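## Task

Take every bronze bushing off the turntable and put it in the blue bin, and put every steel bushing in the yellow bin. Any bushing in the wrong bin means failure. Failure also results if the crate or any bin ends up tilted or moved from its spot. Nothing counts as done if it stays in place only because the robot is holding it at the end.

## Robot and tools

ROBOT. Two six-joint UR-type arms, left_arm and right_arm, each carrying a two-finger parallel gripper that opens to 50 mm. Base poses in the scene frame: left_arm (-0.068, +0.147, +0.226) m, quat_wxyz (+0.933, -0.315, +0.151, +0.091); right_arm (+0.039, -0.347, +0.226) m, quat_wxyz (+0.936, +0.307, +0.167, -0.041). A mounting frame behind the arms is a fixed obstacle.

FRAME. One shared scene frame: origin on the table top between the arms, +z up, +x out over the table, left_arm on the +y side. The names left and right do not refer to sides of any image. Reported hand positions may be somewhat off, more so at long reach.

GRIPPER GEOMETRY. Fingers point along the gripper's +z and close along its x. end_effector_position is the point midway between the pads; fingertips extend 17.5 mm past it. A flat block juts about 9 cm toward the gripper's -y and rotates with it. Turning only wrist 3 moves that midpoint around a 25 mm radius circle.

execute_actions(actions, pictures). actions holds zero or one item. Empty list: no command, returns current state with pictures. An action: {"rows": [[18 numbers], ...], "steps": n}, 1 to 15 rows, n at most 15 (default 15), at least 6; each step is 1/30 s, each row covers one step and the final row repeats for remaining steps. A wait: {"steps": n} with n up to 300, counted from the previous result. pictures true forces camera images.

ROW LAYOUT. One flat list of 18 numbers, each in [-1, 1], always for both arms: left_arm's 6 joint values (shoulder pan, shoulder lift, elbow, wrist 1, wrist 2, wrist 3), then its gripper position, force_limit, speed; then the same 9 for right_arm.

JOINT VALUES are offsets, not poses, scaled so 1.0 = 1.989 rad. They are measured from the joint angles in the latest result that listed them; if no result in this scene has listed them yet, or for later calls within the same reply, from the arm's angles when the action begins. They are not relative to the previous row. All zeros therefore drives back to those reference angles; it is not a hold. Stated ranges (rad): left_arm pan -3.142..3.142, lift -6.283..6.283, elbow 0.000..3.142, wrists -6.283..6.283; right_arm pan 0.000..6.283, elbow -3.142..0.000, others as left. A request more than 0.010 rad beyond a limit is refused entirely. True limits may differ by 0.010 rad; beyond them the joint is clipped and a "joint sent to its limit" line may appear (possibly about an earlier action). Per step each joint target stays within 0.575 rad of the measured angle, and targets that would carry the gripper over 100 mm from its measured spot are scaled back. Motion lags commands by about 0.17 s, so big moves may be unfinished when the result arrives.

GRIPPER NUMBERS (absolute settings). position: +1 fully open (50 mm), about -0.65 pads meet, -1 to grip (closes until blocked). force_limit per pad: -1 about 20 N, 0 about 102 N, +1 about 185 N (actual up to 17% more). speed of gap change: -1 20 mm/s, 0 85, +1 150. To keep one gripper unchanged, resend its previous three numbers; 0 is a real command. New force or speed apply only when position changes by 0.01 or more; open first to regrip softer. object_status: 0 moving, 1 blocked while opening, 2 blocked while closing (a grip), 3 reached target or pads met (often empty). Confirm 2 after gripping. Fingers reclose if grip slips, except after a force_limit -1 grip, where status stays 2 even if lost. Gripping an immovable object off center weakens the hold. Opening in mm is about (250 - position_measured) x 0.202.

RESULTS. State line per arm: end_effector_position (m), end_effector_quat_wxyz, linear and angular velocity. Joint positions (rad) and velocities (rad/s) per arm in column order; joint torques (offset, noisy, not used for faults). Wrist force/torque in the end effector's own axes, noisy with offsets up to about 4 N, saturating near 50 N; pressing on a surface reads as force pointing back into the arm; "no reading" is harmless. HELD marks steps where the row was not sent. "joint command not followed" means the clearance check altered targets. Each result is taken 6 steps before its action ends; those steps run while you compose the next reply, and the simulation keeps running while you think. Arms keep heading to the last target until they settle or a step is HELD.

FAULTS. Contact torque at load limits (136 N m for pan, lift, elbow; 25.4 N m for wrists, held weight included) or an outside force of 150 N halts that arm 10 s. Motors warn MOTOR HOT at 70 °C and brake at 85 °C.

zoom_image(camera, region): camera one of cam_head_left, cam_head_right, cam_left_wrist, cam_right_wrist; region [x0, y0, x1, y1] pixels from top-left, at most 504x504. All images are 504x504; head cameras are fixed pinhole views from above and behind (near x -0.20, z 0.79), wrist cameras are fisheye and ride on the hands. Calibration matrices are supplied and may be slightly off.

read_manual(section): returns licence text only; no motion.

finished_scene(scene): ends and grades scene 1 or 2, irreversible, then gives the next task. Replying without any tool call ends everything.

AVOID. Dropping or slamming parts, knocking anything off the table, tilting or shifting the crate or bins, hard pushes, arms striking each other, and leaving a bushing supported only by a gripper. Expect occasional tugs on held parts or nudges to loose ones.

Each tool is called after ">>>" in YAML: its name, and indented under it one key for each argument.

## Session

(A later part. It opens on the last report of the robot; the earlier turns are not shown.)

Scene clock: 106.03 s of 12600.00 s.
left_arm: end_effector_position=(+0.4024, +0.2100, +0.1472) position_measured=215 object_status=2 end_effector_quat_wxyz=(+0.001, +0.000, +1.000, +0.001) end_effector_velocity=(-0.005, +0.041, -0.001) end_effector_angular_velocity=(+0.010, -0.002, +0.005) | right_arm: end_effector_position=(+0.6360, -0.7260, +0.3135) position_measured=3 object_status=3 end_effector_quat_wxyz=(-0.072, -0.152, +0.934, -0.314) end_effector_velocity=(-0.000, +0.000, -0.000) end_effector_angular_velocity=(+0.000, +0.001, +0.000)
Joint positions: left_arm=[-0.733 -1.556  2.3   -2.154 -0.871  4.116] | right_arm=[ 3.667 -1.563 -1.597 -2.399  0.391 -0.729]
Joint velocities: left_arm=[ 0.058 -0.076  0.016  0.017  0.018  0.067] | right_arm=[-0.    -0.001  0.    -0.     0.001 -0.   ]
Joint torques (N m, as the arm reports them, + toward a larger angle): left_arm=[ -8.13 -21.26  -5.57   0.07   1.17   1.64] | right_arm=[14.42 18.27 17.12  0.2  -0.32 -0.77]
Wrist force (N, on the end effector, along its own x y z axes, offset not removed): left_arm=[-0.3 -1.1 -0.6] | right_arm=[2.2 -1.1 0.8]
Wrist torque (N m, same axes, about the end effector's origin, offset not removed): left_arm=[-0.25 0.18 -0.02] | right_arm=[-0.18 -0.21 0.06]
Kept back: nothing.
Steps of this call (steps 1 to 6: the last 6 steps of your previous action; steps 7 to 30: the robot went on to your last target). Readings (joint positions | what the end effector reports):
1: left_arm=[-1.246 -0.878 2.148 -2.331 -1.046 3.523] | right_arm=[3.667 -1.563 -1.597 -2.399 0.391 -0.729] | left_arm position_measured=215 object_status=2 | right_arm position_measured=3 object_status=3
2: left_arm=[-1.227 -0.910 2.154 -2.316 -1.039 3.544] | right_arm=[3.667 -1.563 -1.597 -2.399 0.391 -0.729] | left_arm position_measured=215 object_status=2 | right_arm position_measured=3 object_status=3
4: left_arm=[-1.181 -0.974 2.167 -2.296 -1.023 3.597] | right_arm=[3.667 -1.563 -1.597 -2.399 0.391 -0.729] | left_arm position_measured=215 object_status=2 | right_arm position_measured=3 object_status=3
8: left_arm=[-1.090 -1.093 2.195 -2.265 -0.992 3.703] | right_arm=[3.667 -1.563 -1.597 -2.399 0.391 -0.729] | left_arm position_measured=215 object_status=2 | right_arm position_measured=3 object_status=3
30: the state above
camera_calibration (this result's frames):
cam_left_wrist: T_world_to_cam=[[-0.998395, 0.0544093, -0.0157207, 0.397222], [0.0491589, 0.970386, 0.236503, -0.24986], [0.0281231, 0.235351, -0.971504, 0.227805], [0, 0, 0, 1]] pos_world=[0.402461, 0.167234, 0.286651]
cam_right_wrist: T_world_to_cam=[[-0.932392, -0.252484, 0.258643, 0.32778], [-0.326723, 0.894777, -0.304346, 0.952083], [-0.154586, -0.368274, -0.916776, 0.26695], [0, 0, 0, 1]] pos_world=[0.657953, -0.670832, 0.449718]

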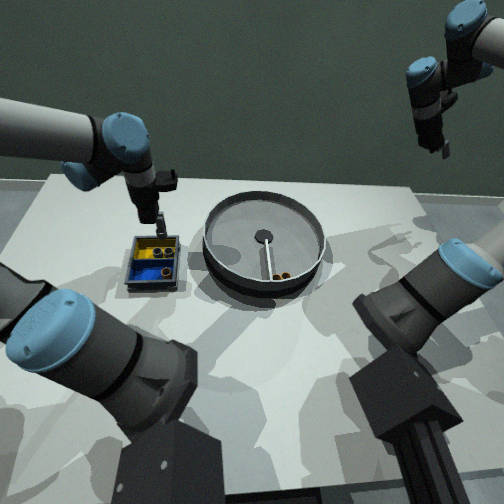

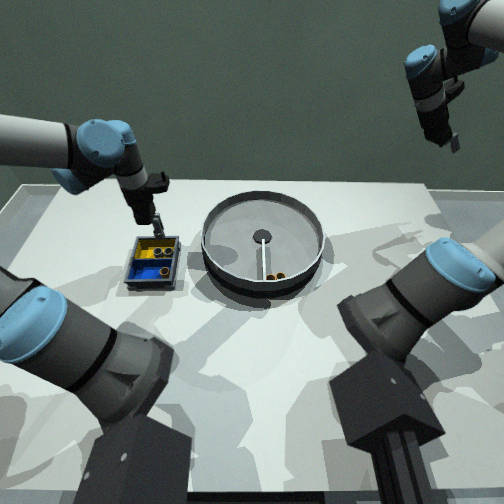

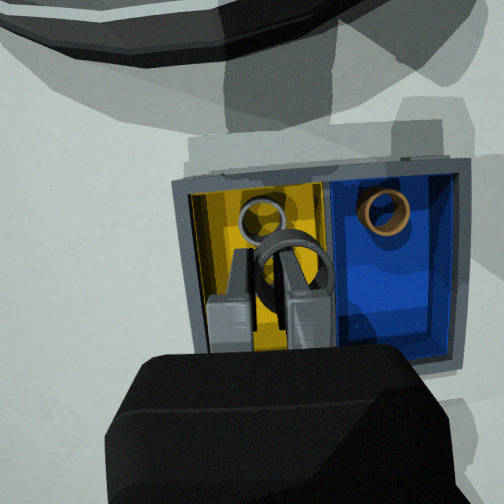

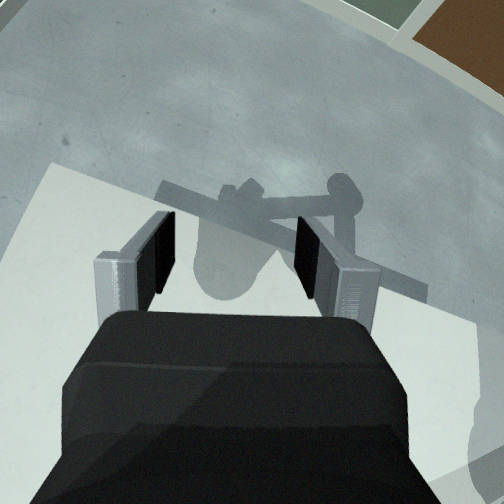

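>>> execute_actions:
  actions:
    - {"rows": [[0.024,0.0064,0.001,-0.028,0.0006,0.031,-1,-0.4,0.3,0,0,0,0,0,0,1,-1,0],[0.048,0.013,0.002,-0.055,0.0012,0.062,-1,-0.4,0.3,0,0,0,0,0,0,1,-1,0],[0.071,0.019,0.0033,-0.083,0.0018,0.093,-1,-0.4,0.3,0,0,0,0,0,0,1,-1,0],[0.095,0.026,0.0044,-0.111,0.0024,0.124,-1,-0.4,0.3,0,0,0,0,0,0,1,-1,0],[0.1187,0.0322,0.0055,-0.1383,0.003,0.1549,-1,-0.4,0.3,0,0,0,0,0,0,1,-1,0]], "steps": 15}

>>> execute_actions:
  actions:
    - {"steps": 14}
  pictures: true

Scene clock: 107.87 s of 12600.00 s.
left_arm: end_effector_position=(+0.4086, +0.2571, +0.1023) position_measured=215 object_status=2 end_effector_quat_wxyz=(-0.003, -0.000, +1.000, -0.003) end_effector_velocity=(+0.012, +0.170, -0.147) end_effector_angular_velocity=(-0.009, -0.012, +0.002) | right_arm: end_effector_position=(+0.6360, -0.7260, +0.3135) position_measured=3 object_status=3 end_effector_quat_wxyz=(-0.072, -0.152, +0.934, -0.314) end_effector_velocity=(+0.000, +0.000, -0.000) end_effector_angular_velocity=(+0.000, +0.001, +0.001)
Joint positions: left_arm=[-0.568 -1.512  2.308 -2.342 -0.866  4.327] | right_arm=[ 3.667 -1.563 -1.597 -2.399  0.391 -0.729]
Joint velocities: left_arm=[ 0.552  0.154  0.021 -0.664  0.01   0.735] | right_arm=[ 0.    -0.001  0.    -0.     0.    -0.001]
Joint torques (N m, as the arm reports them, + toward a larger angle): left_arm=[-12.82  -3.81  -4.88  -5.25   1.14   2.31] | right_arm=[14.37 17.74 16.9   0.22 -0.29 -0.79]
Wrist force (N, on the end effector, along its own x y z axes, offset not removed): left_arm=[-1.6 1.3 3.5] | right_arm=[-2.6 0.3 0.1]
Wrist torque (N m, same axes, about the end effector's origin, offset not removed): left_arm=[0.14 0.30 0.02] | right_arm=[0.08 0.40 0.05]
Steps of this call (steps 1 to 15: the robot went on to your last target; steps 16 to 46: nothing new was sent; steps 47 to 55: the first 9 steps of this action). Readings (joint positions | what the end effector reports):
47: left_arm=[-0.725 -1.566 2.302 -2.152 -0.868 4.124] | right_arm=[3.667 -1.563 -1.597 -2.399 0.391 -0.729] | left_arm position_measured=215 object_status=2 | right_arm position_measured=3 object_status=3
48: left_arm=[-0.722 -1.564 2.302 -2.156 -0.868 4.128] | right_arm=[3.667 -1.563 -1.597 -2.399 0.391 -0.729] | left_arm position_measured=215 object_status=2 | right_arm position_measured=3 object_status=3
50: left_arm=[-0.696 -1.552 2.303 -2.188 -0.868 4.161] | right_arm=[3.667 -1.563 -1.597 -2.399 0.391 -0.729] | left_arm position_measured=215 object_status=2 | right_arm position_measured=3 object_status=3
54: left_arm=[-0.589 -1.518 2.308 -2.317 -0.866 4.299] | right_arm=[3.667 -1.563 -1.597 -2.399 0.391 -0.729] | left_arm position_measured=215 object_status=2 | right_arm position_measured=3 object_status=3
55: the state above

Scene clock: 108.33 s of 12600.00 s.
left_arm: end_effector_position=(+0.4094, +0.2793, +0.0840) position_measured=215 object_status=2 end_effector_quat_wxyz=(-0.001, -0.000, +1.000, -0.003) end_effector_velocity=(-0.001, +0.005, -0.004) end_effector_angular_velocity=(+0.001, +0.001, -0.000) | right_arm: end_effector_position=(+0.6360, -0.7260, +0.3135) position_measured=3 object_status=3 end_effector_quat_wxyz=(-0.072, -0.152, +0.934, -0.314) end_effector_velocity=(+0.001, +0.001, +0.000) end_effector_angular_velocity=(+0.000, -0.000, +0.003)
Joint positions: left_arm=[-0.498 -1.493  2.311 -2.427 -0.865  4.421] | right_arm=[ 3.667 -1.563 -1.597 -2.399  0.391 -0.729]
Joint velocities: left_arm=[ 0.015  0.004  0.002 -0.017  0.     0.02 ] | right_arm=[ 0.002 -0.001 -0.001  0.    -0.    -0.001]
Joint torques (N m, as the arm reports them, + toward a larger angle): left_arm=[-6.36 -5.05 -2.22 -4.44  1.52  1.28] | right_arm=[13.7  17.81 16.97  0.17 -0.3  -0.72]
Wrist force (N, on the end effector, along its own x y z axes, offset not removed): left_arm=[-2.0 -0.7 1.1] | right_arm=[1.0 -1.9 0.3]
Wrist torque (N m, same axes, about the end effector's origin, offset not removed): left_arm=[-0.14 0.42 0.03] | right_arm=[-0.43 -0.01 0.08]
Kept back: nothing.
Steps of this call (steps 1 to 6: the last 6 steps of your previous action; steps 7 to 14: the robot went on to your last target). Readings (joint positions | what the end effector reports):
1: left_arm=[-0.551 -1.508 2.309 -2.362 -0.866 4.349] | right_arm=[3.667 -1.563 -1.597 -2.399 0.391 -0.729] | left_arm position_measured=215 object_status=2 | right_arm position_measured=3 object_status=3
2: left_arm=[-0.539 -1.504 2.310 -2.377 -0.865 4.366] | right_arm=[3.667 -1.563 -1.597 -2.399 0.391 -0.729] | left_arm position_measured=215 object_status=2 | right_arm position_measured=3 object_status=3
4: left_arm=[-0.522 -1.499 2.310 -2.398 -0.865 4.390] | right_arm=[3.667 -1.563 -1.597 -2.399 0.391 -0.729] | left_arm position_measured=215 object_status=2 | right_arm position_measured=3 object_status=3
8: left_arm=[-0.505 -1.495 2.311 -2.418 -0.865 4.412] | right_arm=[3.667 -1.563 -1.597 -2.399 0.391 -0.729] | left_arm position_measured=215 object_status=2 | right_arm position_measured=3 object_status=3
14: the state above
camera_calibration (this result's frames):
cam_left_wrist: T_world_to_cam=[[-0.998495, 0.0535535, -0.0118119, 0.39936], [0.0494275, 0.972121, 0.229211, -0.30248], [0.0237576, 0.228282, -0.973305, 0.153847], [0, 0, 0, 1]] pos_world=[0.410055, 0.23754, 0.223789]
cam_right_wrist: T_world_to_cam=[[-0.932392, -0.252484, 0.258643, 0.32778], [-0.326723, 0.894777, -0.304346, 0.952083], [-0.154586, -0.368274, -0.916776, 0.26695], [0, 0, 0, 1]] pos_world=[0.657953, -0.670832, 0.449718]

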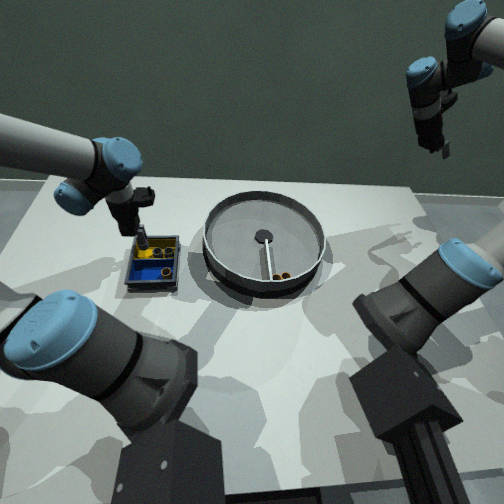

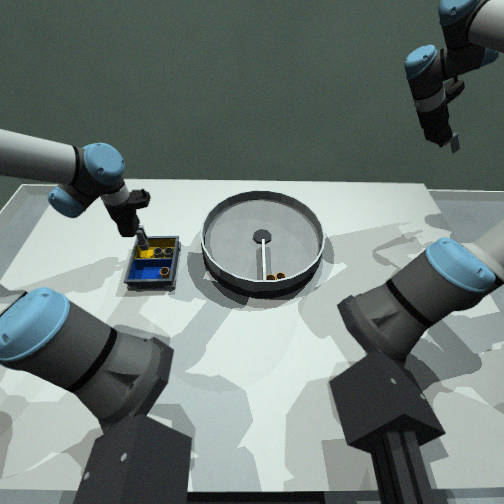

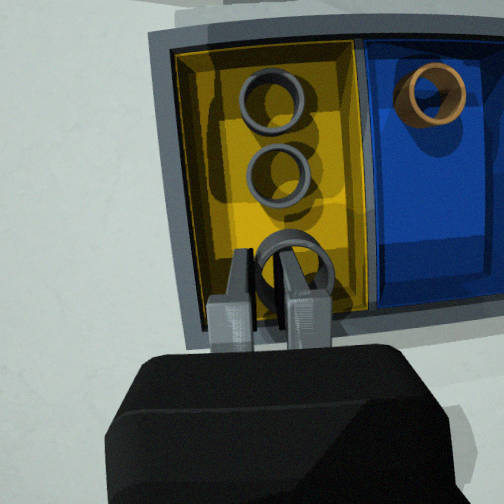

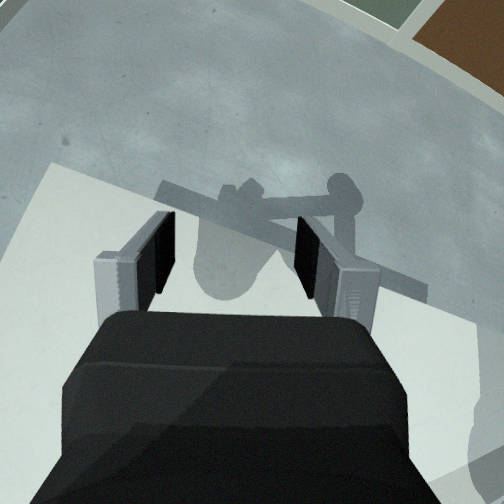

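>>> execute_actions:
  actions:
    - {"rows": [[0.009,0.016,0.0005,-0.0244,0.0002,0.0122,-1,-0.4,0.3,0,0,0,0,0,0,1,-1,0],[0.018,0.032,0.001,-0.0489,0.0004,0.0244,-1,-0.4,0.3,0,0,0,0,0,0,1,-1,0],[0.027,0.048,0.0016,-0.0733,0.0006,0.0365,-1,-0.4,0.3,0,0,0,0,0,0,1,-1,0],[0.036,0.0639,0.0021,-0.0977,0.0008,0.0487,-1,-0.4,0.3,0,0,0,0,0,0,1,-1,0],[0.036,0.0639,0.0021,-0.0977,0.0008,0.0487,-1,-0.4,0.3,0,0,0,0,0,0,1,-1,0],[0.036,0.0639,0.0021,-0.0977,0.0008,0.0487,-1,-0.4,0.3,0,0,0,0,0,0,1,-1,0],[0.036,0.0639,0.0021,-0.0977,0.0008,0.0487,-1,-0.4,0.3,0,0,0,0,0,0,1,-1,0],[0.036,0.0639,0.0021,-0.0977,0.0008,0.0487,-1,-0.4,0.3,0,0,0,0,0,0,1,-1,0],[0.036,0.0639,0.0021,-0.0977,0.0008,0.0487,-1,-0.4,0.3,0,0,0,0,0,0,1,-1,0],[0.036,0.0639,0.0021,-0.0977,0.0008,0.0487,-1,-0.4,0.3,0,0,0,0,0,0,1,-1,0],[0.036,0.0639,0.0021,-0.0977,0.0008,0.0487,-1,-0.4,0.3,0,0,0,0,0,0,1,-1,0],[0.036,0.0639,0.0021,-0.0977,0.0008,0.0487,-0.2,-0.4,0.3,0,0,0,0,0,0,1,-1,0]], "steps": 15}

>>> execute_actions:
  actions:
    - {"steps": 12}

Scene clock: 109.50 s of 12600.00 s.
left_arm: end_effector_position=(+0.4110, +0.2801, +0.0501) position_measured=215 object_status=2 end_effector_quat_wxyz=(-0.001, +0.001, +1.000, -0.001) end_effector_velocity=(+0.004, +0.002, -0.087) end_effector_angular_velocity=(+0.011, -0.016, +0.006) | right_arm: end_effector_position=(+0.6360, -0.7260, +0.3135) position_measured=3 object_status=3 end_effector_quat_wxyz=(-0.072, -0.152, +0.934, -0.314) end_effector_velocity=(+0.000, -0.000, +0.000) end_effector_angular_velocity=(-0.000, -0.002, +0.001)
Joint positions: left_arm=[-0.444 -1.398  2.314 -2.57  -0.863  4.494] | right_arm=[ 3.667 -1.563 -1.597 -2.399  0.391 -0.729]
Joint velocities: left_arm=[ 0.134  0.249  0.008 -0.389  0.003  0.182] | right_arm=[ 0.001  0.001  0.    -0.    -0.001 -0.   ]
Joint torques (N m, as the arm reports them, + toward a larger angle): left_arm=[ -9.6  -12.35  -0.85  -5.01   1.22   1.38] | right_arm=[14.36 17.92 17.68  0.09 -0.33 -0.83]
Wrist force (N, on the end effector, along its own x y z axes, offset not removed): left_arm=[-0.6 -0.7 2.5] | right_arm=[1.3 -1.2 -2.4]
Wrist torque (N m, same axes, about the end effector's origin, offset not removed): left_arm=[-0.09 0.20 -0.08] | right_arm=[-0.24 0.03 0.06]
Steps of this call (steps 1 to 26: the robot went on to your last target; steps 27 to 35: the first 9 steps of this action). Readings (joint positions | what the end effector reports):
27: left_arm=[-0.496 -1.492 2.311 -2.429 -0.865 4.424] | right_arm=[3.667 -1.563 -1.597 -2.399 0.391 -0.729] | left_arm position_measured=215 object_status=2 | right_arm position_measured=3 object_status=3
28: left_arm=[-0.495 -1.490 2.311 -2.433 -0.865 4.426] | right_arm=[3.667 -1.563 -1.597 -2.399 0.391 -0.729] | left_arm position_measured=215 object_status=2 | right_arm position_measured=3 object_status=3
30: left_arm=[-0.483 -1.470 2.312 -2.461 -0.864 4.441] | right_arm=[3.667 -1.563 -1.597 -2.399 0.391 -0.729] | left_arm position_measured=215 object_status=2 | right_arm position_measured=3 object_status=3
34: left_arm=[-0.449 -1.407 2.314 -2.555 -0.864 4.487] | right_arm=[3.667 -1.563 -1.597 -2.399 0.391 -0.729] | left_arm position_measured=215 object_status=2 | right_arm position_measured=3 object_status=3
35: the state above

Scene clock: 109.90 s of 12600.00 s.
left_arm: end_effector_position=(+0.4114, +0.2804, +0.0395) position_measured=182 object_status=0 end_effector_quat_wxyz=(+0.000, +0.001, +1.000, -0.000) end_effector_velocity=(-0.000, +0.001, -0.004) end_effector_angular_velocity=(+0.001, +0.000, +0.001) | right_arm: end_effector_position=(+0.6360, -0.7260, +0.3135) position_measured=3 object_status=3 end_effector_quat_wxyz=(-0.072, -0.152, +0.934, -0.314) end_effector_velocity=(+0.000, +0.000, +0.000) end_effector_angular_velocity=(-0.000, -0.001, +0.001)
Joint positions: left_arm=[-0.428 -1.367  2.315 -2.619 -0.863  4.517] | right_arm=[ 3.667 -1.563 -1.597 -2.399  0.391 -0.729]
Joint velocities: left_arm=[ 0.007  0.011  0.    -0.017  0.     0.008] | right_arm=[ 0.001 -0.    -0.    -0.    -0.001  0.   ]
Joint torques (N m, as the arm reports them, + toward a larger angle): left_arm=[-8.49 -9.5   0.32 -4.52  1.34  1.23] | right_arm=[13.78 17.68 16.87  0.07 -0.27 -0.69]
Wrist force (N, on the end effector, along its own x y z axes, offset not removed): left_arm=[-0.8 -0.4 1.0] | right_arm=[-0.8 -5.0 3.1]
Wrist torque (N m, same axes, about the end effector's origin, offset not removed): left_arm=[-0.06 0.22 -0.10] | right_arm=[-1.04 0.08 0.07]
Kept back: nothing.
Steps of this call (steps 1 to 6: the last 6 steps of your previous action; steps 7 to 12: the robot went on to your last target). Readings (joint positions | what the end effector reports):
1: left_arm=[-0.440 -1.391 2.315 -2.582 -0.863 4.500] | right_arm=[3.667 -1.563 -1.597 -2.399 0.391 -0.729] | left_arm position_measured=215 object_status=2 | right_arm position_measured=3 object_status=3
2: left_arm=[-0.437 -1.385 2.315 -2.591 -0.863 4.504] | right_arm=[3.667 -1.563 -1.597 -2.399 0.391 -0.729] | left_arm position_measured=215 object_status=2 | right_arm position_measured=3 object_status=3
4: left_arm=[-0.433 -1.377 2.315 -2.603 -0.863 4.510] | right_arm=[3.667 -1.563 -1.597 -2.399 0.391 -0.729] | left_arm position_measured=194 object_status=0 | right_arm position_measured=3 object_status=3
8: left_arm=[-0.429 -1.370 2.315 -2.615 -0.863 4.515] | right_arm=[3.667 -1.563 -1.597 -2.399 0.391 -0.729] | left_arm position_measured=182 object_status=0 | right_arm position_measured=3 object_status=3
12: the state above

>>> execute_actions:
  actions:
    - {"rows": [[-0.0116,-0.021,-0.0007,0.032,-0.0003,-0.0156,-0.2,-0.4,0.3,0,0,0,0,0,0,1,-1,0],[-0.0231,-0.042,-0.0013,0.064,-0.0007,-0.0312,-0.2,-0.4,0.3,0,0,0,0,0,0,1,-1,0],[-0.0347,-0.0628,-0.002,0.0955,-0.001,-0.0468,-0.2,-0.4,0.3,0,0,0,0,0,0,1,-1,0],[-0.049,-0.090,-0.005,0.141,-0.002,-0.065,-0.2,-0.4,0.3,0,0,0,0,0,0,1,-1,0],[-0.063,-0.118,-0.009,0.186,-0.003,-0.085,-0.2,-0.4,0.3,0,0,0,0,0,0,1,-1,0],[-0.0774,-0.1458,-0.0126,0.2308,-0.004,-0.104,-0.2,-0.4,0.3,0,0,0,0,0,0,1,-1,0],[-0.0774,-0.1458,-0.0126,0.2308,-0.004,-0.104,-0.2,-0.4,0.3,0,0,0,0,0,0,1,-1,0],[-0.0774,-0.1458,-0.0126,0.2308,-0.004,-0.104,-0.2,-0.4,0.3,0,0,0,0,0,0,1,-1,0],[-0.12,-0.10,-0.02,0.23,-0.015,-0.15,-0.2,-0.4,0.3,0,0,0,0,0,0,1,-1,0],[-0.17,-0.05,-0.028,0.225,-0.028,-0.21,0.01,-0.4,0.3,0,0,0,0,0,0,1,-1,0],[-0.22,0.01,-0.038,0.22,-0.04,-0.27,0.01,-0.4,0.3,0,0,0,0,0,0,1,-1,0],[-0.27,0.07,-0.048,0.215,-0.053,-0.33,0.01,-0.4,0.3,0,0,0,0,0,0,1,-1,0],[-0.32,0.13,-0.058,0.21,-0.066,-0.39,0.01,-0.4,0.3,0,0,0,0,0,0,1,-1,0],[-0.37,0.19,-0.066,0.2,-0.08,-0.45,0.01,-0.4,0.3,0,0,0,0,0,0,1,-1,0],[-0.4108,0.2413,-0.0739,0.189,-0.0925,-0.4992,0.01,-0.4,0.3,0,0,0,0,0,0,1,-1,0]], "steps": 15}

>>> execute_actions:
  actions:
    - {"steps": 45}
  pictures: true

Scene clock: 112.27 s of 12600.00 s.
left_arm: end_effector_position=(+0.4120, +0.2805, +0.1048) position_measured=182 object_status=3 end_effector_quat_wxyz=(+0.003, -0.003, +1.000, -0.007) end_effector_velocity=(-0.069, +0.028, +0.286) end_effector_angular_velocity=(-0.011, +0.109, -0.072) | right_arm: end_effector_position=(+0.6360, -0.7260, +0.3135) position_measured=3 object_status=3 end_effector_quat_wxyz=(-0.072, -0.152, +0.934, -0.314) end_effector_velocity=(+0.000, +0.000, +0.001) end_effector_angular_velocity=(+0.001, -0.002, -0.001)
Joint positions: left_arm=[-0.526 -1.546  2.301 -2.352 -0.868  4.386] | right_arm=[ 3.667 -1.563 -1.597 -2.399  0.391 -0.729]
Joint velocities: left_arm=[-0.44  -0.848 -0.089  1.441 -0.034 -0.591] | right_arm=[0.001 0.001 0.    0.    0.001 0.001]
Joint torques (N m, as the arm reports them, + toward a larger angle): left_arm=[-28.23  -9.77 -24.87   2.62  -2.73  -2.82] | right_arm=[14.45 17.09 17.17  0.08 -0.42 -0.79]
Wrist force (N, on the end effector, along its own x y z axes, offset not removed): left_arm=[-2.3 -1.2 -3.3] | right_arm=[1.9 -1.0 -4.2]
Wrist torque (N m, same axes, about the end effector's origin, offset not removed): left_arm=[-0.32 0.34 -0.08] | right_arm=[-0.46 -0.04 0.06]
Steps of this call (steps 1 to 30: the robot went on to your last target; steps 31 to 62: nothing new was sent; steps 63 to 71: the first 9 steps of this action). Readings (joint positions | what the end effector reports):
63: left_arm=[-0.427 -1.366 2.315 -2.621 -0.863 4.518] | right_arm=[3.667 -1.563 -1.597 -2.399 0.391 -0.729] | left_arm position_measured=182 object_status=3 | right_arm position_measured=3 object_status=3
64: left_arm=[-0.429 -1.369 2.315 -2.617 -0.863 4.515] | right_arm=[3.667 -1.563 -1.597 -2.399 0.391 -0.729] | left_arm position_measured=182 object_status=3 | right_arm position_measured=3 object_status=3
66: left_arm=[-0.444 -1.395 2.314 -2.581 -0.863 4.495] | right_arm=[3.667 -1.563 -1.597 -2.399 0.391 -0.729] | left_arm position_measured=182 object_status=3 | right_arm position_measured=3 object_status=3
70: left_arm=[-0.510 -1.514 2.304 -2.404 -0.867 4.408] | right_arm=[3.667 -1.563 -1.597 -2.399 0.391 -0.729] | left_arm position_measured=182 object_status=3 | right_arm position_measured=3 object_status=3
71: the state above

Scene clock: 113.77 s of 12600.00 s.
left_arm: end_effector_position=(+0.2981, -0.1094, +0.1256) position_measured=151 object_status=3 end_effector_quat_wxyz=(-0.016, +0.026, +0.999, +0.040) end_effector_velocity=(-0.001, -0.002, -0.000) end_effector_angular_velocity=(+0.000, -0.001, +0.003) | right_arm: end_effector_position=(+0.6360, -0.7260, +0.3135) position_measured=3 object_status=3 end_effector_quat_wxyz=(-0.072, -0.152, +0.934, -0.314) end_effector_velocity=(-0.000, -0.000, -0.001) end_effector_angular_velocity=(-0.000, +0.001, -0.001)
Joint positions: left_arm=[-1.244 -0.888  2.168 -2.243 -1.047  3.525] | right_arm=[ 3.667 -1.563 -1.597 -2.399  0.391 -0.729]
Joint velocities: left_arm=[-0.002  0.004 -0.001 -0.001 -0.001 -0.005] | right_arm=[-0.001 -0.    -0.     0.001  0.001  0.   ]
Joint torques (N m, as the arm reports them, + toward a larger angle): left_arm=[-34.33 -12.31 -29.47  -0.02  -2.08  -1.01] | right_arm=[13.42 17.64 16.7   0.13 -0.27 -0.77]
Wrist force (N, on the end effector, along its own x y z axes, offset not removed): left_arm=[-2.1 -0.9 1.1] | right_arm=[3.5 2.1 -0.3]
Wrist torque (N m, same axes, about the end effector's origin, offset not removed): left_arm=[-0.20 0.43 0.02] | right_arm=[0.19 -0.51 -0.12]
Kept back: nothing.
Steps of this call (steps 1 to 6: the last 6 steps of your previous action; steps 7 to 45: the robot went on to your last target). Readings (joint positions | what the end effector reports):
1: left_arm=[-0.543 -1.568 2.297 -2.309 -0.871 4.364] | right_arm=[3.667 -1.563 -1.597 -2.399 0.391 -0.729] | left_arm position_measured=178 object_status=0 | right_arm position_measured=3 object_status=3
2: left_arm=[-0.568 -1.572 2.291 -2.278 -0.876 4.335] | right_arm=[3.667 -1.563 -1.597 -2.399 0.391 -0.729] | left_arm position_measured=161 object_status=0 | right_arm position_measured=3 object_status=3
4: left_arm=[-0.625 -1.540 2.281 -2.255 -0.890 4.267] | right_arm=[3.667 -1.563 -1.597 -2.399 0.391 -0.729] | left_arm position_measured=151 object_status=0 | right_arm position_measured=3 object_status=3
8: left_arm=[-0.724 -1.441 2.262 -2.248 -0.915 4.159] | right_arm=[3.667 -1.563 -1.597 -2.399 0.391 -0.729] | left_arm position_measured=151 object_status=0 | right_arm position_measured=3 object_status=3
45: the state above
camera_calibration (this result's frames):
cam_left_wrist: T_world_to_cam=[[-0.99417, 0.105058, 0.0242608, 0.309337], [0.107401, 0.944993, 0.308956, 0.0410841], [0.00953222, 0.309761, -0.950767, 0.295995], [0, 0, 0, 1]] pos_world=[0.300299, -0.16301, 0.261224]
cam_right_wrist: T_world_to_cam=[[-0.932392, -0.252484, 0.258643, 0.32778], [-0.326722, 0.894777, -0.304346, 0.952083], [-0.154586, -0.368274, -0.916776, 0.26695], [0, 0, 0, 1]] pos_world=[0.657953, -0.670832, 0.449718]

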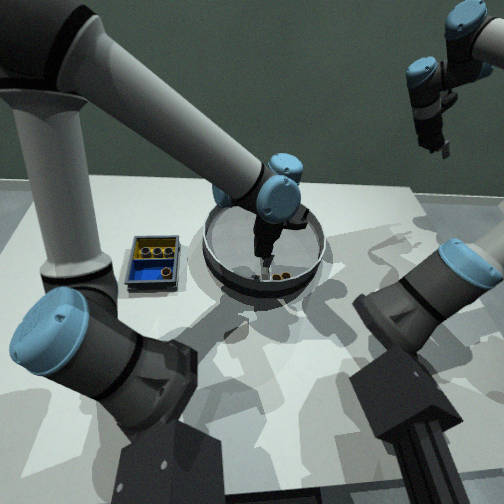

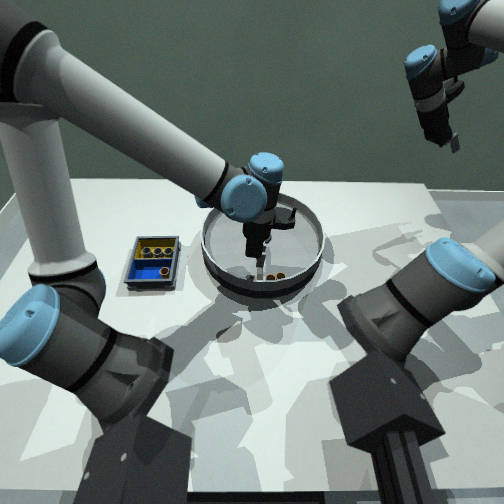

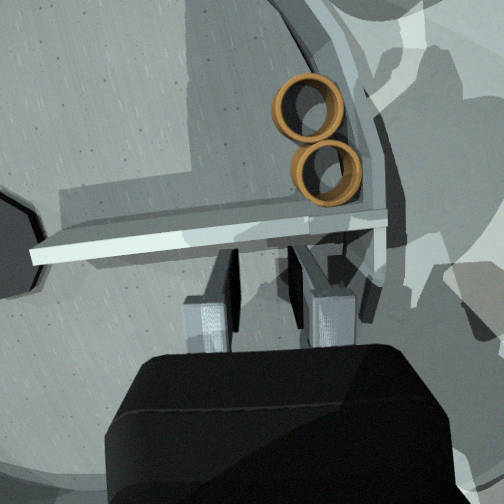

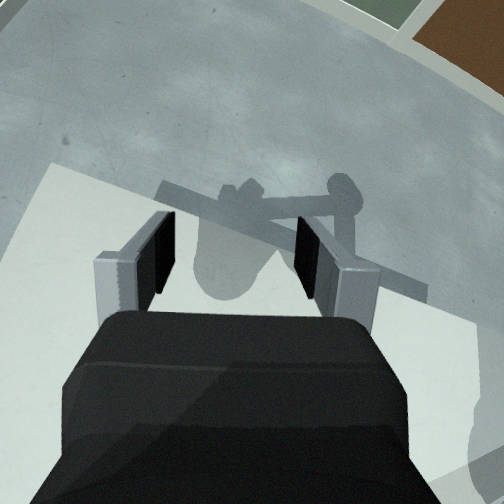

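>>> execute_actions:
  actions:
    - {"rows": [[-0.01,0.008,0.0077,-0.027,-0.0047,-0.0107,0.01,-0.4,0.3,0,0,0,0,0,0,1,-1,0],[-0.02,0.016,0.0154,-0.0545,-0.0093,-0.0213,0.01,-0.4,0.3,0,0,0,0,0,0,1,-1,0],[-0.0301,0.0239,0.0231,-0.0818,-0.014,-0.032,0.01,-0.4,0.3,0,0,0,0,0,0,1,-1,0],[-0.0301,0.0239,0.0231,-0.0818,-0.014,-0.032,0.01,-0.4,0.3,0,0,0,0,0,0,1,-1,0],[-0.0301,0.0239,0.0231,-0.0818,-0.014,-0.032,0.01,-0.4,0.3,0,0,0,0,0,0,1,-1,0],[-0.0301,0.0239,0.0231,-0.0818,-0.014,-0.032,0.01,-0.4,0.3,0,0,0,0,0,0,1,-1,0],[-0.0301,0.0239,0.0231,-0.0818,-0.014,-0.032,0.01,-0.4,0.3,0,0,0,0,0,0,1,-1,0],[-0.0253,0.0326,0.0244,-0.0942,-0.0118,-0.0268,0.01,-0.4,0.3,0,0,0,0,0,0,1,-1,0],[-0.0205,0.0412,0.0256,-0.1066,-0.0097,-0.0216,0.01,-0.4,0.3,0,0,0,0,0,0,1,-1,0],[-0.0157,0.0499,0.0269,-0.119,-0.0075,-0.0164,0.01,-0.4,0.3,0,0,0,0,0,0,1,-1,0]], "steps": 15}

>>> execute_actions:
  actions:
    - {"steps": 14}
  pictures: true

>>> zoom_image:
  camera: "cam_left_wrist"
  region: [240, 205, 400, 345]

Scene clock: 116.57 s of 12600.00 s.
left_arm: end_effector_position=(+0.2817, -0.1356, +0.1228) position_measured=151 object_status=3 end_effector_quat_wxyz=(-0.003, +0.005, +1.000, +0.010) end_effector_velocity=(-0.030, -0.055, -0.043) end_effector_angular_velocity=(-0.139, -0.053, +0.083) | right_arm: end_effector_position=(+0.6360, -0.7260, +0.3135) position_measured=3 object_status=3 end_effector_quat_wxyz=(-0.072, -0.152, +0.934, -0.314) end_effector_velocity=(-0.000, -0.000, +0.000) end_effector_angular_velocity=(-0.000, -0.001, -0.001)
Joint positions: left_arm=[-1.29  -0.849  2.205 -2.371 -1.068  3.476] | right_arm=[ 3.667 -1.563 -1.597 -2.399  0.391 -0.729]
Joint velocities: left_arm=[-0.047  0.165  0.09  -0.402 -0.02  -0.047] | right_arm=[-0.001  0.001 -0.    -0.    -0.     0.001]
Joint torques (N m, as the arm reports them, + toward a larger angle): left_arm=[-27.35  -3.37  -5.    -5.66  -2.03  -0.71] | right_arm=[14.03 17.48 17.38  0.05 -0.41 -0.78]
Wrist force (N, on the end effector, along its own x y z axes, offset not removed): left_arm=[-0.5 -2.4 -3.0] | right_arm=[4.4 -0.3 1.7]
Wrist torque (N m, same axes, about the end effector's origin, offset not removed): left_arm=[-0.44 0.17 -0.05] | right_arm=[0.04 -0.50 -0.19]
Steps of this call (steps 1 to 15: the robot went on to your last target; steps 16 to 75: nothing new was sent; steps 76 to 84: the first 9 steps of this action). Readings (joint positions | what the end effector reports):
76: left_arm=[-1.245 -0.887 2.168 -2.243 -1.047 3.524] | right_arm=[3.667 -1.563 -1.597 -2.399 0.391 -0.729] | left_arm position_measured=151 object_status=3 | right_arm position_measured=3 object_status=3
77: left_arm=[-1.246 -0.886 2.170 -2.247 -1.048 3.522] | right_arm=[3.667 -1.563 -1.597 -2.399 0.391 -0.729] | left_arm position_measured=151 object_status=3 | right_arm position_measured=3 object_status=3
79: left_arm=[-1.260 -0.875 2.180 -2.278 -1.055 3.508] | right_arm=[3.667 -1.563 -1.597 -2.399 0.391 -0.729] | left_arm position_measured=151 object_status=3 | right_arm position_measured=3 object_status=3
83: left_arm=[-1.288 -0.853 2.202 -2.358 -1.067 3.479] | right_arm=[3.667 -1.563 -1.597 -2.399 0.391 -0.729] | left_arm position_measured=151 object_status=3 | right_arm position_measured=3 object_status=3
84: the state above

Scene clock: 117.03 s of 12600.00 s.
left_arm: end_effector_position=(+0.2788, -0.1430, +0.1008) position_measured=151 object_status=3 end_effector_quat_wxyz=(+0.000, +0.000, +1.000, +0.000) end_effector_velocity=(-0.001, -0.001, -0.006) end_effector_angular_velocity=(-0.004, -0.001, +0.002) | right_arm: end_effector_position=(+0.6360, -0.7260, +0.3135) position_measured=3 object_status=3 end_effector_quat_wxyz=(-0.072, -0.152, +0.934, -0.314) end_effector_velocity=(-0.000, -0.000, +0.000) end_effector_angular_velocity=(+0.000, +0.001, -0.000)
Joint positions: left_arm=[-1.276 -0.791  2.221 -2.476 -1.062  3.492] | right_arm=[ 3.667 -1.563 -1.597 -2.399  0.391 -0.729]
Joint velocities: left_arm=[ 0.005  0.016  0.004 -0.027  0.002  0.005] | right_arm=[-0.     0.001 -0.    -0.     0.001 -0.001]
Joint torques (N m, as the arm reports them, + toward a larger angle): left_arm=[-20.09 -13.58  -3.88  -4.78   1.47   1.37] | right_arm=[13.88 18.03 16.78  0.09 -0.32 -0.98]
Wrist force (N, on the end effector, along its own x y z axes, offset not removed): left_arm=[-1.0 -1.9 0.3] | right_arm=[-0.1 -0.4 1.6]
Wrist torque (N m, same axes, about the end effector's origin, offset not removed): left_arm=[-0.36 0.25 -0.04] | right_arm=[-0.13 0.13 0.28]
Kept back: nothing.
Steps of this call (steps 1 to 6: the last 6 steps of your previous action; steps 7 to 14: the robot went on to your last target). Readings (joint positions | what the end effector reports):
1: left_arm=[-1.291 -0.842 2.208 -2.386 -1.069 3.475] | right_arm=[3.667 -1.563 -1.597 -2.399 0.391 -0.729] | left_arm position_measured=151 object_status=3 | right_arm position_measured=3 object_status=3
2: left_arm=[-1.289 -0.833 2.211 -2.402 -1.068 3.477] | right_arm=[3.667 -1.563 -1.597 -2.399 0.391 -0.729] | left_arm position_measured=151 object_status=3 | right_arm position_measured=3 object_status=3
4: left_arm=[-1.284 -0.816 2.215 -2.432 -1.066 3.483] | right_arm=[3.667 -1.563 -1.597 -2.399 0.391 -0.729] | left_arm position_measured=151 object_status=3 | right_arm position_measured=3 object_status=3
8: left_arm=[-1.278 -0.798 2.219 -2.463 -1.063 3.489] | right_arm=[3.667 -1.563 -1.597 -2.399 0.391 -0.729] | left_arm position_measured=151 object_status=3 | right_arm position_measured=3 object_status=3
14: the state above
camera_calibration (this result's frames):
cam_left_wrist: T_world_to_cam=[[-0.998393, 0.0548298, -0.014332, 0.292189], [0.0499172, 0.970546, 0.235689, 0.109654], [0.0268326, 0.234595, -0.971723, 0.26955], [0, 0, 0, 1]] pos_world=[0.279013, -0.18568, 0.240271]
cam_right_wrist: T_world_to_cam=[[-0.932393, -0.252483, 0.258643, 0.32778], [-0.326722, 0.894777, -0.304346, 0.952083], [-0.154586, -0.368274, -0.916776, 0.26695], [0, 0, 0, 1]] pos_world=[0.657953, -0.670832, 0.449718]

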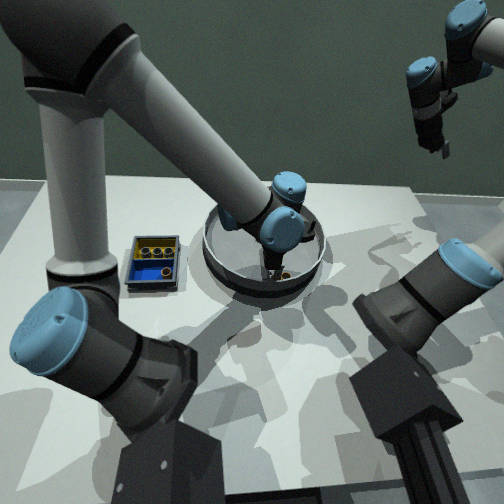

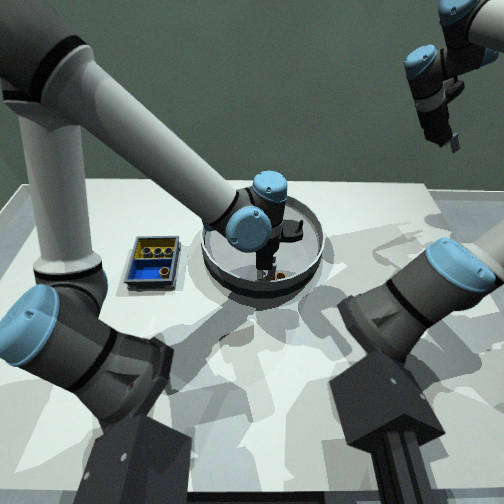

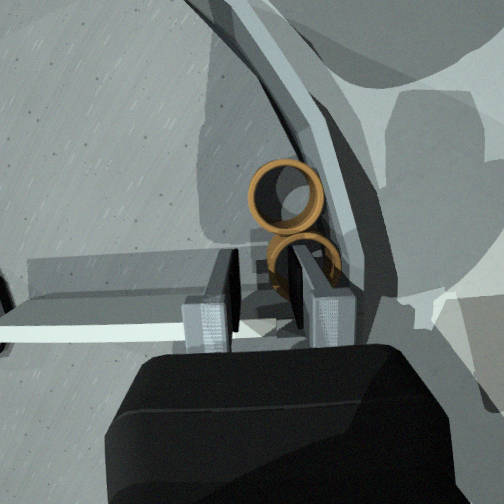

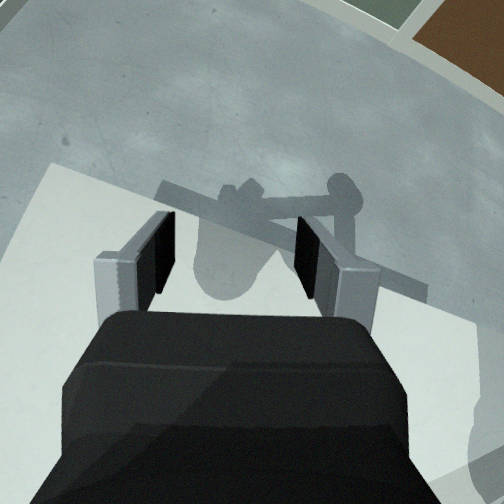

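Region (240, 205, 400, 345) of cam_left_wrist's 504x504 image, scaled by 3.150, with more detail than that image has; it fills the top 441 rows of this view, and the rest is white.

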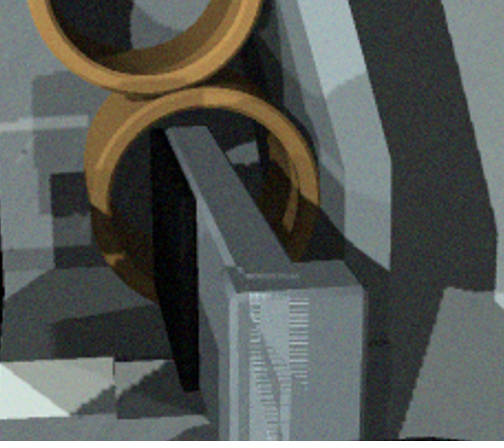

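>>> execute_actions:
  actions:
    - {"rows": [[-0.0018,0.002,0.0017,-0.0029,-0.0009,-0.0021,0.01,-0.4,0.3,0,0,0,0,0,0,1,-1,0]], "steps": 10}

>>> execute_actions:
  actions:
    - {"steps": 10}
  pictures: true

>>> zoom_image:
  camera: "cam_left_wrist"
  region: [240, 205, 400, 345]

Scene clock: 118.07 s of 12600.00 s.
left_arm: end_effector_position=(+0.2778, -0.1433, +0.0998) position_measured=151 object_status=3 end_effector_quat_wxyz=(+0.000, +0.000, +1.000, +0.000) end_effector_velocity=(-0.010, -0.002, -0.001) end_effector_angular_velocity=(+0.002, +0.003, +0.002) | right_arm: end_effector_position=(+0.6360, -0.7260, +0.3135) position_measured=3 object_status=3 end_effector_quat_wxyz=(-0.072, -0.152, +0.934, -0.314) end_effector_velocity=(-0.000, -0.000, -0.000) end_effector_angular_velocity=(-0.001, +0.000, +0.001)
Joint positions: left_arm=[-1.277 -0.788  2.223 -2.481 -1.063  3.49 ] | right_arm=[ 3.667 -1.563 -1.597 -2.399  0.391 -0.729]
Joint velocities: left_arm=[-0.018  0.008  0.012 -0.009 -0.011 -0.021] | right_arm=[-0.    -0.    -0.001 -0.001 -0.001  0.001]
Joint torques (N m, as the arm reports them, + toward a larger angle): left_arm=[-34.62 -12.19  -4.21  -4.61  -1.86  -1.31] | right_arm=[14.14 18.55 16.46  0.03 -0.35 -0.89]
Wrist force (N, on the end effector, along its own x y z axes, offset not removed): left_arm=[-1.3 -1.6 0.9] | right_arm=[-0.9 -3.2 2.3]
Wrist torque (N m, same axes, about the end effector's origin, offset not removed): left_arm=[-0.31 0.32 -0.02] | right_arm=[-0.40 0.28 0.28]
Steps of this call (steps 1 to 27: the robot went on to your last target; steps 28 to 31: the first 4 steps of this action). Readings (joint positions | what the end effector reports):
28: left_arm=[-1.275 -0.789 2.222 -2.480 -1.062 3.492] | right_arm=[3.667 -1.563 -1.597 -2.399 0.391 -0.729] | left_arm position_measured=151 object_status=3 | right_arm position_measured=3 object_status=3
29: left_arm=[-1.276 -0.789 2.222 -2.480 -1.062 3.492] | right_arm=[3.667 -1.563 -1.597 -2.399 0.391 -0.729] | left_arm position_measured=151 object_status=3 | right_arm position_measured=3 object_status=3
31: the state above

Scene clock: 118.40 s of 12600.00 s.
left_arm: end_effector_position=(+0.2766, -0.1436, +0.0997) position_measured=151 object_status=3 end_effector_quat_wxyz=(+0.000, +0.000, +1.000, +0.000) end_effector_velocity=(-0.001, -0.000, +0.000) end_effector_angular_velocity=(+0.000, -0.000, -0.001) | right_arm: end_effector_position=(+0.6360, -0.7260, +0.3135) position_measured=3 object_status=3 end_effector_quat_wxyz=(-0.072, -0.152, +0.934, -0.314) end_effector_velocity=(+0.000, +0.000, +0.000) end_effector_angular_velocity=(+0.000, -0.001, +0.000)
Joint positions: left_arm=[-1.279 -0.787  2.225 -2.482 -1.064  3.488] | right_arm=[ 3.667 -1.563 -1.597 -2.399  0.391 -0.729]
Joint velocities: left_arm=[-0.002  0.     0.002 -0.001 -0.001 -0.001] | right_arm=[ 0.001 -0.     0.    -0.    -0.     0.   ]
Joint torques (N m, as the arm reports them, + toward a larger angle): left_arm=[-34.44 -12.64  -2.96  -4.79  -2.05  -1.28] | right_arm=[14.09 17.89 16.83  0.05 -0.31 -0.79]
Wrist force (N, on the end effector, along its own x y z axes, offset not removed): left_arm=[-0.9 -1.6 1.3] | right_arm=[-1.7 0.7 -2.0]
Wrist torque (N m, same axes, about the end effector's origin, offset not removed): left_arm=[-0.23 0.18 -0.06] | right_arm=[-0.01 0.27 0.26]
Kept back: nothing.
Steps of this call (steps 1 to 6: the last 6 steps of your previous action; steps 7 to 10: the robot went on to your last target). Readings (joint positions | what the end effector reports):
1: left_arm=[-1.277 -0.788 2.223 -2.481 -1.063 3.490] | right_arm=[3.667 -1.563 -1.597 -2.399 0.391 -0.729] | left_arm position_measured=151 object_status=3 | right_arm position_measured=3 object_status=3
2: left_arm=[-1.278 -0.787 2.224 -2.481 -1.063 3.489] | right_arm=[3.667 -1.563 -1.597 -2.399 0.391 -0.729] | left_arm position_measured=151 object_status=3 | right_arm position_measured=3 object_status=3
4: left_arm=[-1.279 -0.787 2.224 -2.482 -1.063 3.488] | right_arm=[3.667 -1.563 -1.597 -2.399 0.391 -0.729] | left_arm position_measured=151 object_status=3 | right_arm position_measured=3 object_status=3
8: left_arm=[-1.279 -0.787 2.225 -2.482 -1.064 3.488] | right_arm=[3.667 -1.563 -1.597 -2.399 0.391 -0.729] | left_arm position_measured=151 object_status=3 | right_arm position_measured=3 object_status=3
10: the state above
camera_calibration (this result's frames):
cam_left_wrist: T_world_to_cam=[[-0.99843, 0.0541401, -0.0143833, 0.289915], [0.0492379, 0.970609, 0.23557, 0.110822], [0.0267144, 0.234492, -0.971751, 0.268724], [0, 0, 0, 1]] pos_world=[0.276825, -0.186274, 0.239197]
cam_right_wrist: T_world_to_cam=[[-0.932393, -0.252484, 0.258643, 0.32778], [-0.326722, 0.894777, -0.304346, 0.952083], [-0.154586, -0.368274, -0.916776, 0.26695], [0, 0, 0, 1]] pos_world=[0.657953, -0.670832, 0.449718]

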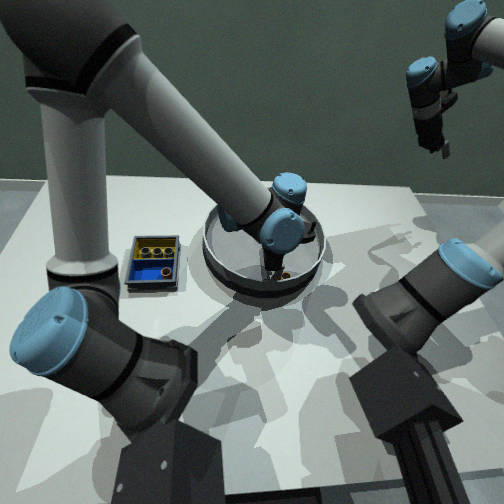

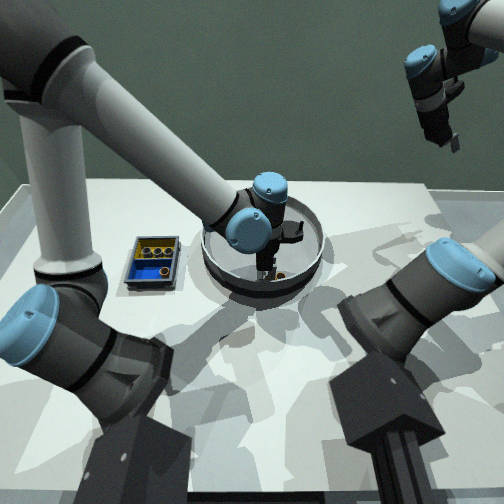

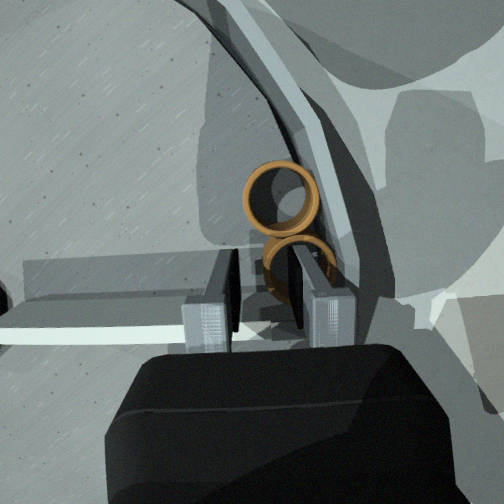

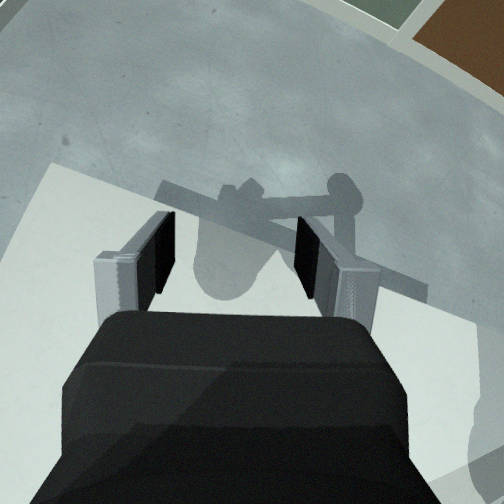

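Region (240, 205, 400, 345) of cam_left_wrist's 504x504 image, scaled by 3.150, with more detail than that image has; it fills the top 441 rows of this view, and the rest is white.

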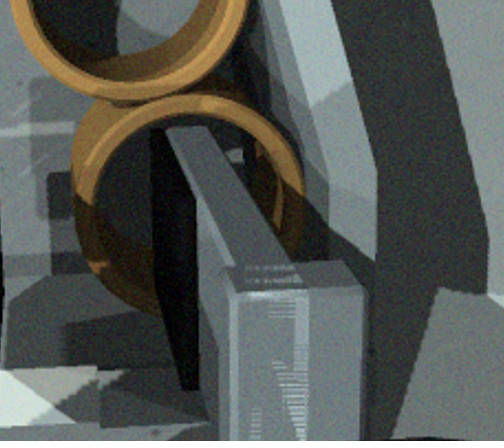

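>>> execute_actions:
  actions:
    - {"rows": [[0.0012,0.002,0.0001,-0.0028,0.0005,0.0012,0.01,-0.4,0.3,0,0,0,0,0,0,1,-1,0],[0.0023,0.0041,0.0003,-0.0057,0.001,0.0025,0.01,-0.4,0.3,0,0,0,0,0,0,1,-1,0]], "steps": 10}

>>> execute_actions:
  actions:
    - {"steps": 12}

Scene clock: 119.33 s of 12600.00 s.
left_arm: end_effector_position=(+0.2765, -0.1437, +0.0984) position_measured=151 object_status=3 end_effector_quat_wxyz=(+0.000, +0.000, +1.000, -0.000) end_effector_velocity=(+0.002, -0.001, -0.017) end_effector_angular_velocity=(-0.001, -0.002, -0.003) | right_arm: end_effector_position=(+0.6360, -0.7260, +0.3135) position_measured=3 object_status=3 end_effector_quat_wxyz=(-0.072, -0.152, +0.934, -0.314) end_effector_velocity=(+0.000, -0.000, +0.000) end_effector_angular_velocity=(+0.000, -0.001, -0.000)
Joint positions: left_arm=[-1.278 -0.784  2.225 -2.486 -1.063  3.489] | right_arm=[ 3.667 -1.563 -1.597 -2.399  0.391 -0.729]
Joint velocities: left_arm=[ 0.022  0.038  0.001 -0.051  0.013  0.025] | right_arm=[-0.    -0.     0.001 -0.    -0.    -0.   ]
Joint torques (N m, as the arm reports them, + toward a larger angle): left_arm=[-19.75 -12.75  -2.66  -4.78   1.53   1.54] | right_arm=[14.08 17.87 17.06  0.11 -0.26 -0.84]
Wrist force (N, on the end effector, along its own x y z axes, offset not removed): left_arm=[-2.0 -1.1 0.1] | right_arm=[0.7 0.4 -0.8]
Wrist torque (N m, same axes, about the end effector's origin, offset not removed): left_arm=[-0.22 0.37 0.03] | right_arm=[0.37 0.20 -0.12]
Steps of this call (steps 1 to 15: the robot went on to your last target; steps 16 to 24: nothing new was sent; steps 25 to 28: the first 4 steps of this action). Readings (joint positions | what the end effector reports):
25: left_arm=[-1.279 -0.787 2.225 -2.482 -1.064 3.487] | right_arm=[3.667 -1.563 -1.597 -2.399 0.391 -0.729] | left_arm position_measured=151 object_status=3 | right_arm position_measured=3 object_status=3
26: left_arm=[-1.279 -0.786 2.225 -2.483 -1.064 3.487] | right_arm=[3.667 -1.563 -1.597 -2.399 0.391 -0.729] | left_arm position_measured=151 object_status=3 | right_arm position_measured=3 object_status=3
28: the state above

Scene clock: 119.73 s of 12600.00 s.
left_arm: end_effector_position=(+0.2768, -0.1438, +0.0963) position_measured=151 object_status=3 end_effector_quat_wxyz=(+0.000, +0.000, +1.000, -0.000) end_effector_velocity=(+0.000, +0.000, -0.001) end_effector_angular_velocity=(+0.000, +0.000, -0.001) | right_arm: end_effector_position=(+0.6360, -0.7260, +0.3135) position_measured=3 object_status=3 end_effector_quat_wxyz=(-0.072, -0.152, +0.934, -0.314) end_effector_velocity=(+0.000, +0.001, -0.000) end_effector_angular_velocity=(-0.000, +0.001, +0.003)
Joint positions: left_arm=[-1.275 -0.779  2.225 -2.493 -1.062  3.492] | right_arm=[ 3.667 -1.563 -1.597 -2.399  0.391 -0.729]
Joint velocities: left_arm=[ 0.001  0.002  0.    -0.002  0.     0.002] | right_arm=[ 0.001 -0.001 -0.001 -0.001 -0.    -0.001]
Joint torques (N m, as the arm reports them, + toward a larger angle): left_arm=[-13.35  -2.19   3.09  -2.7    2.12   1.75] | right_arm=[14.21 18.03 17.5   0.2  -0.3  -0.7 ]
Wrist force (N, on the end effector, along its own x y z axes, offset not removed): left_arm=[-0.1 1.5 -26.2] | right_arm=[-5.4 1.0 -6.1]
Wrist torque (N m, same axes, about the end effector's origin, offset not removed): left_arm=[-0.06 0.63 0.05] | right_arm=[-0.05 1.17 0.15]
Kept back: nothing.
Steps of this call (steps 1 to 6: the last 6 steps of your previous action; steps 7 to 12: the robot went on to your last target). Readings (joint positions | what the end effector reports):
1: left_arm=[-1.277 -0.783 2.225 -2.488 -1.063 3.490] | right_arm=[3.667 -1.563 -1.597 -2.399 0.391 -0.729] | left_arm position_measured=151 object_status=3 | right_arm position_measured=3 object_status=3
2: left_arm=[-1.277 -0.782 2.225 -2.489 -1.063 3.491] | right_arm=[3.667 -1.563 -1.597 -2.399 0.391 -0.729] | left_arm position_measured=151 object_status=3 | right_arm position_measured=3 object_status=3
4: left_arm=[-1.276 -0.781 2.225 -2.491 -1.062 3.491] | right_arm=[3.667 -1.563 -1.597 -2.399 0.391 -0.729] | left_arm position_measured=151 object_status=3 | right_arm position_measured=3 object_status=3
8: left_arm=[-1.275 -0.779 2.225 -2.492 -1.062 3.492] | right_arm=[3.667 -1.563 -1.597 -2.399 0.391 -0.729] | left_arm position_measured=151 object_status=3 | right_arm position_measured=3 object_status=3
12: the state above


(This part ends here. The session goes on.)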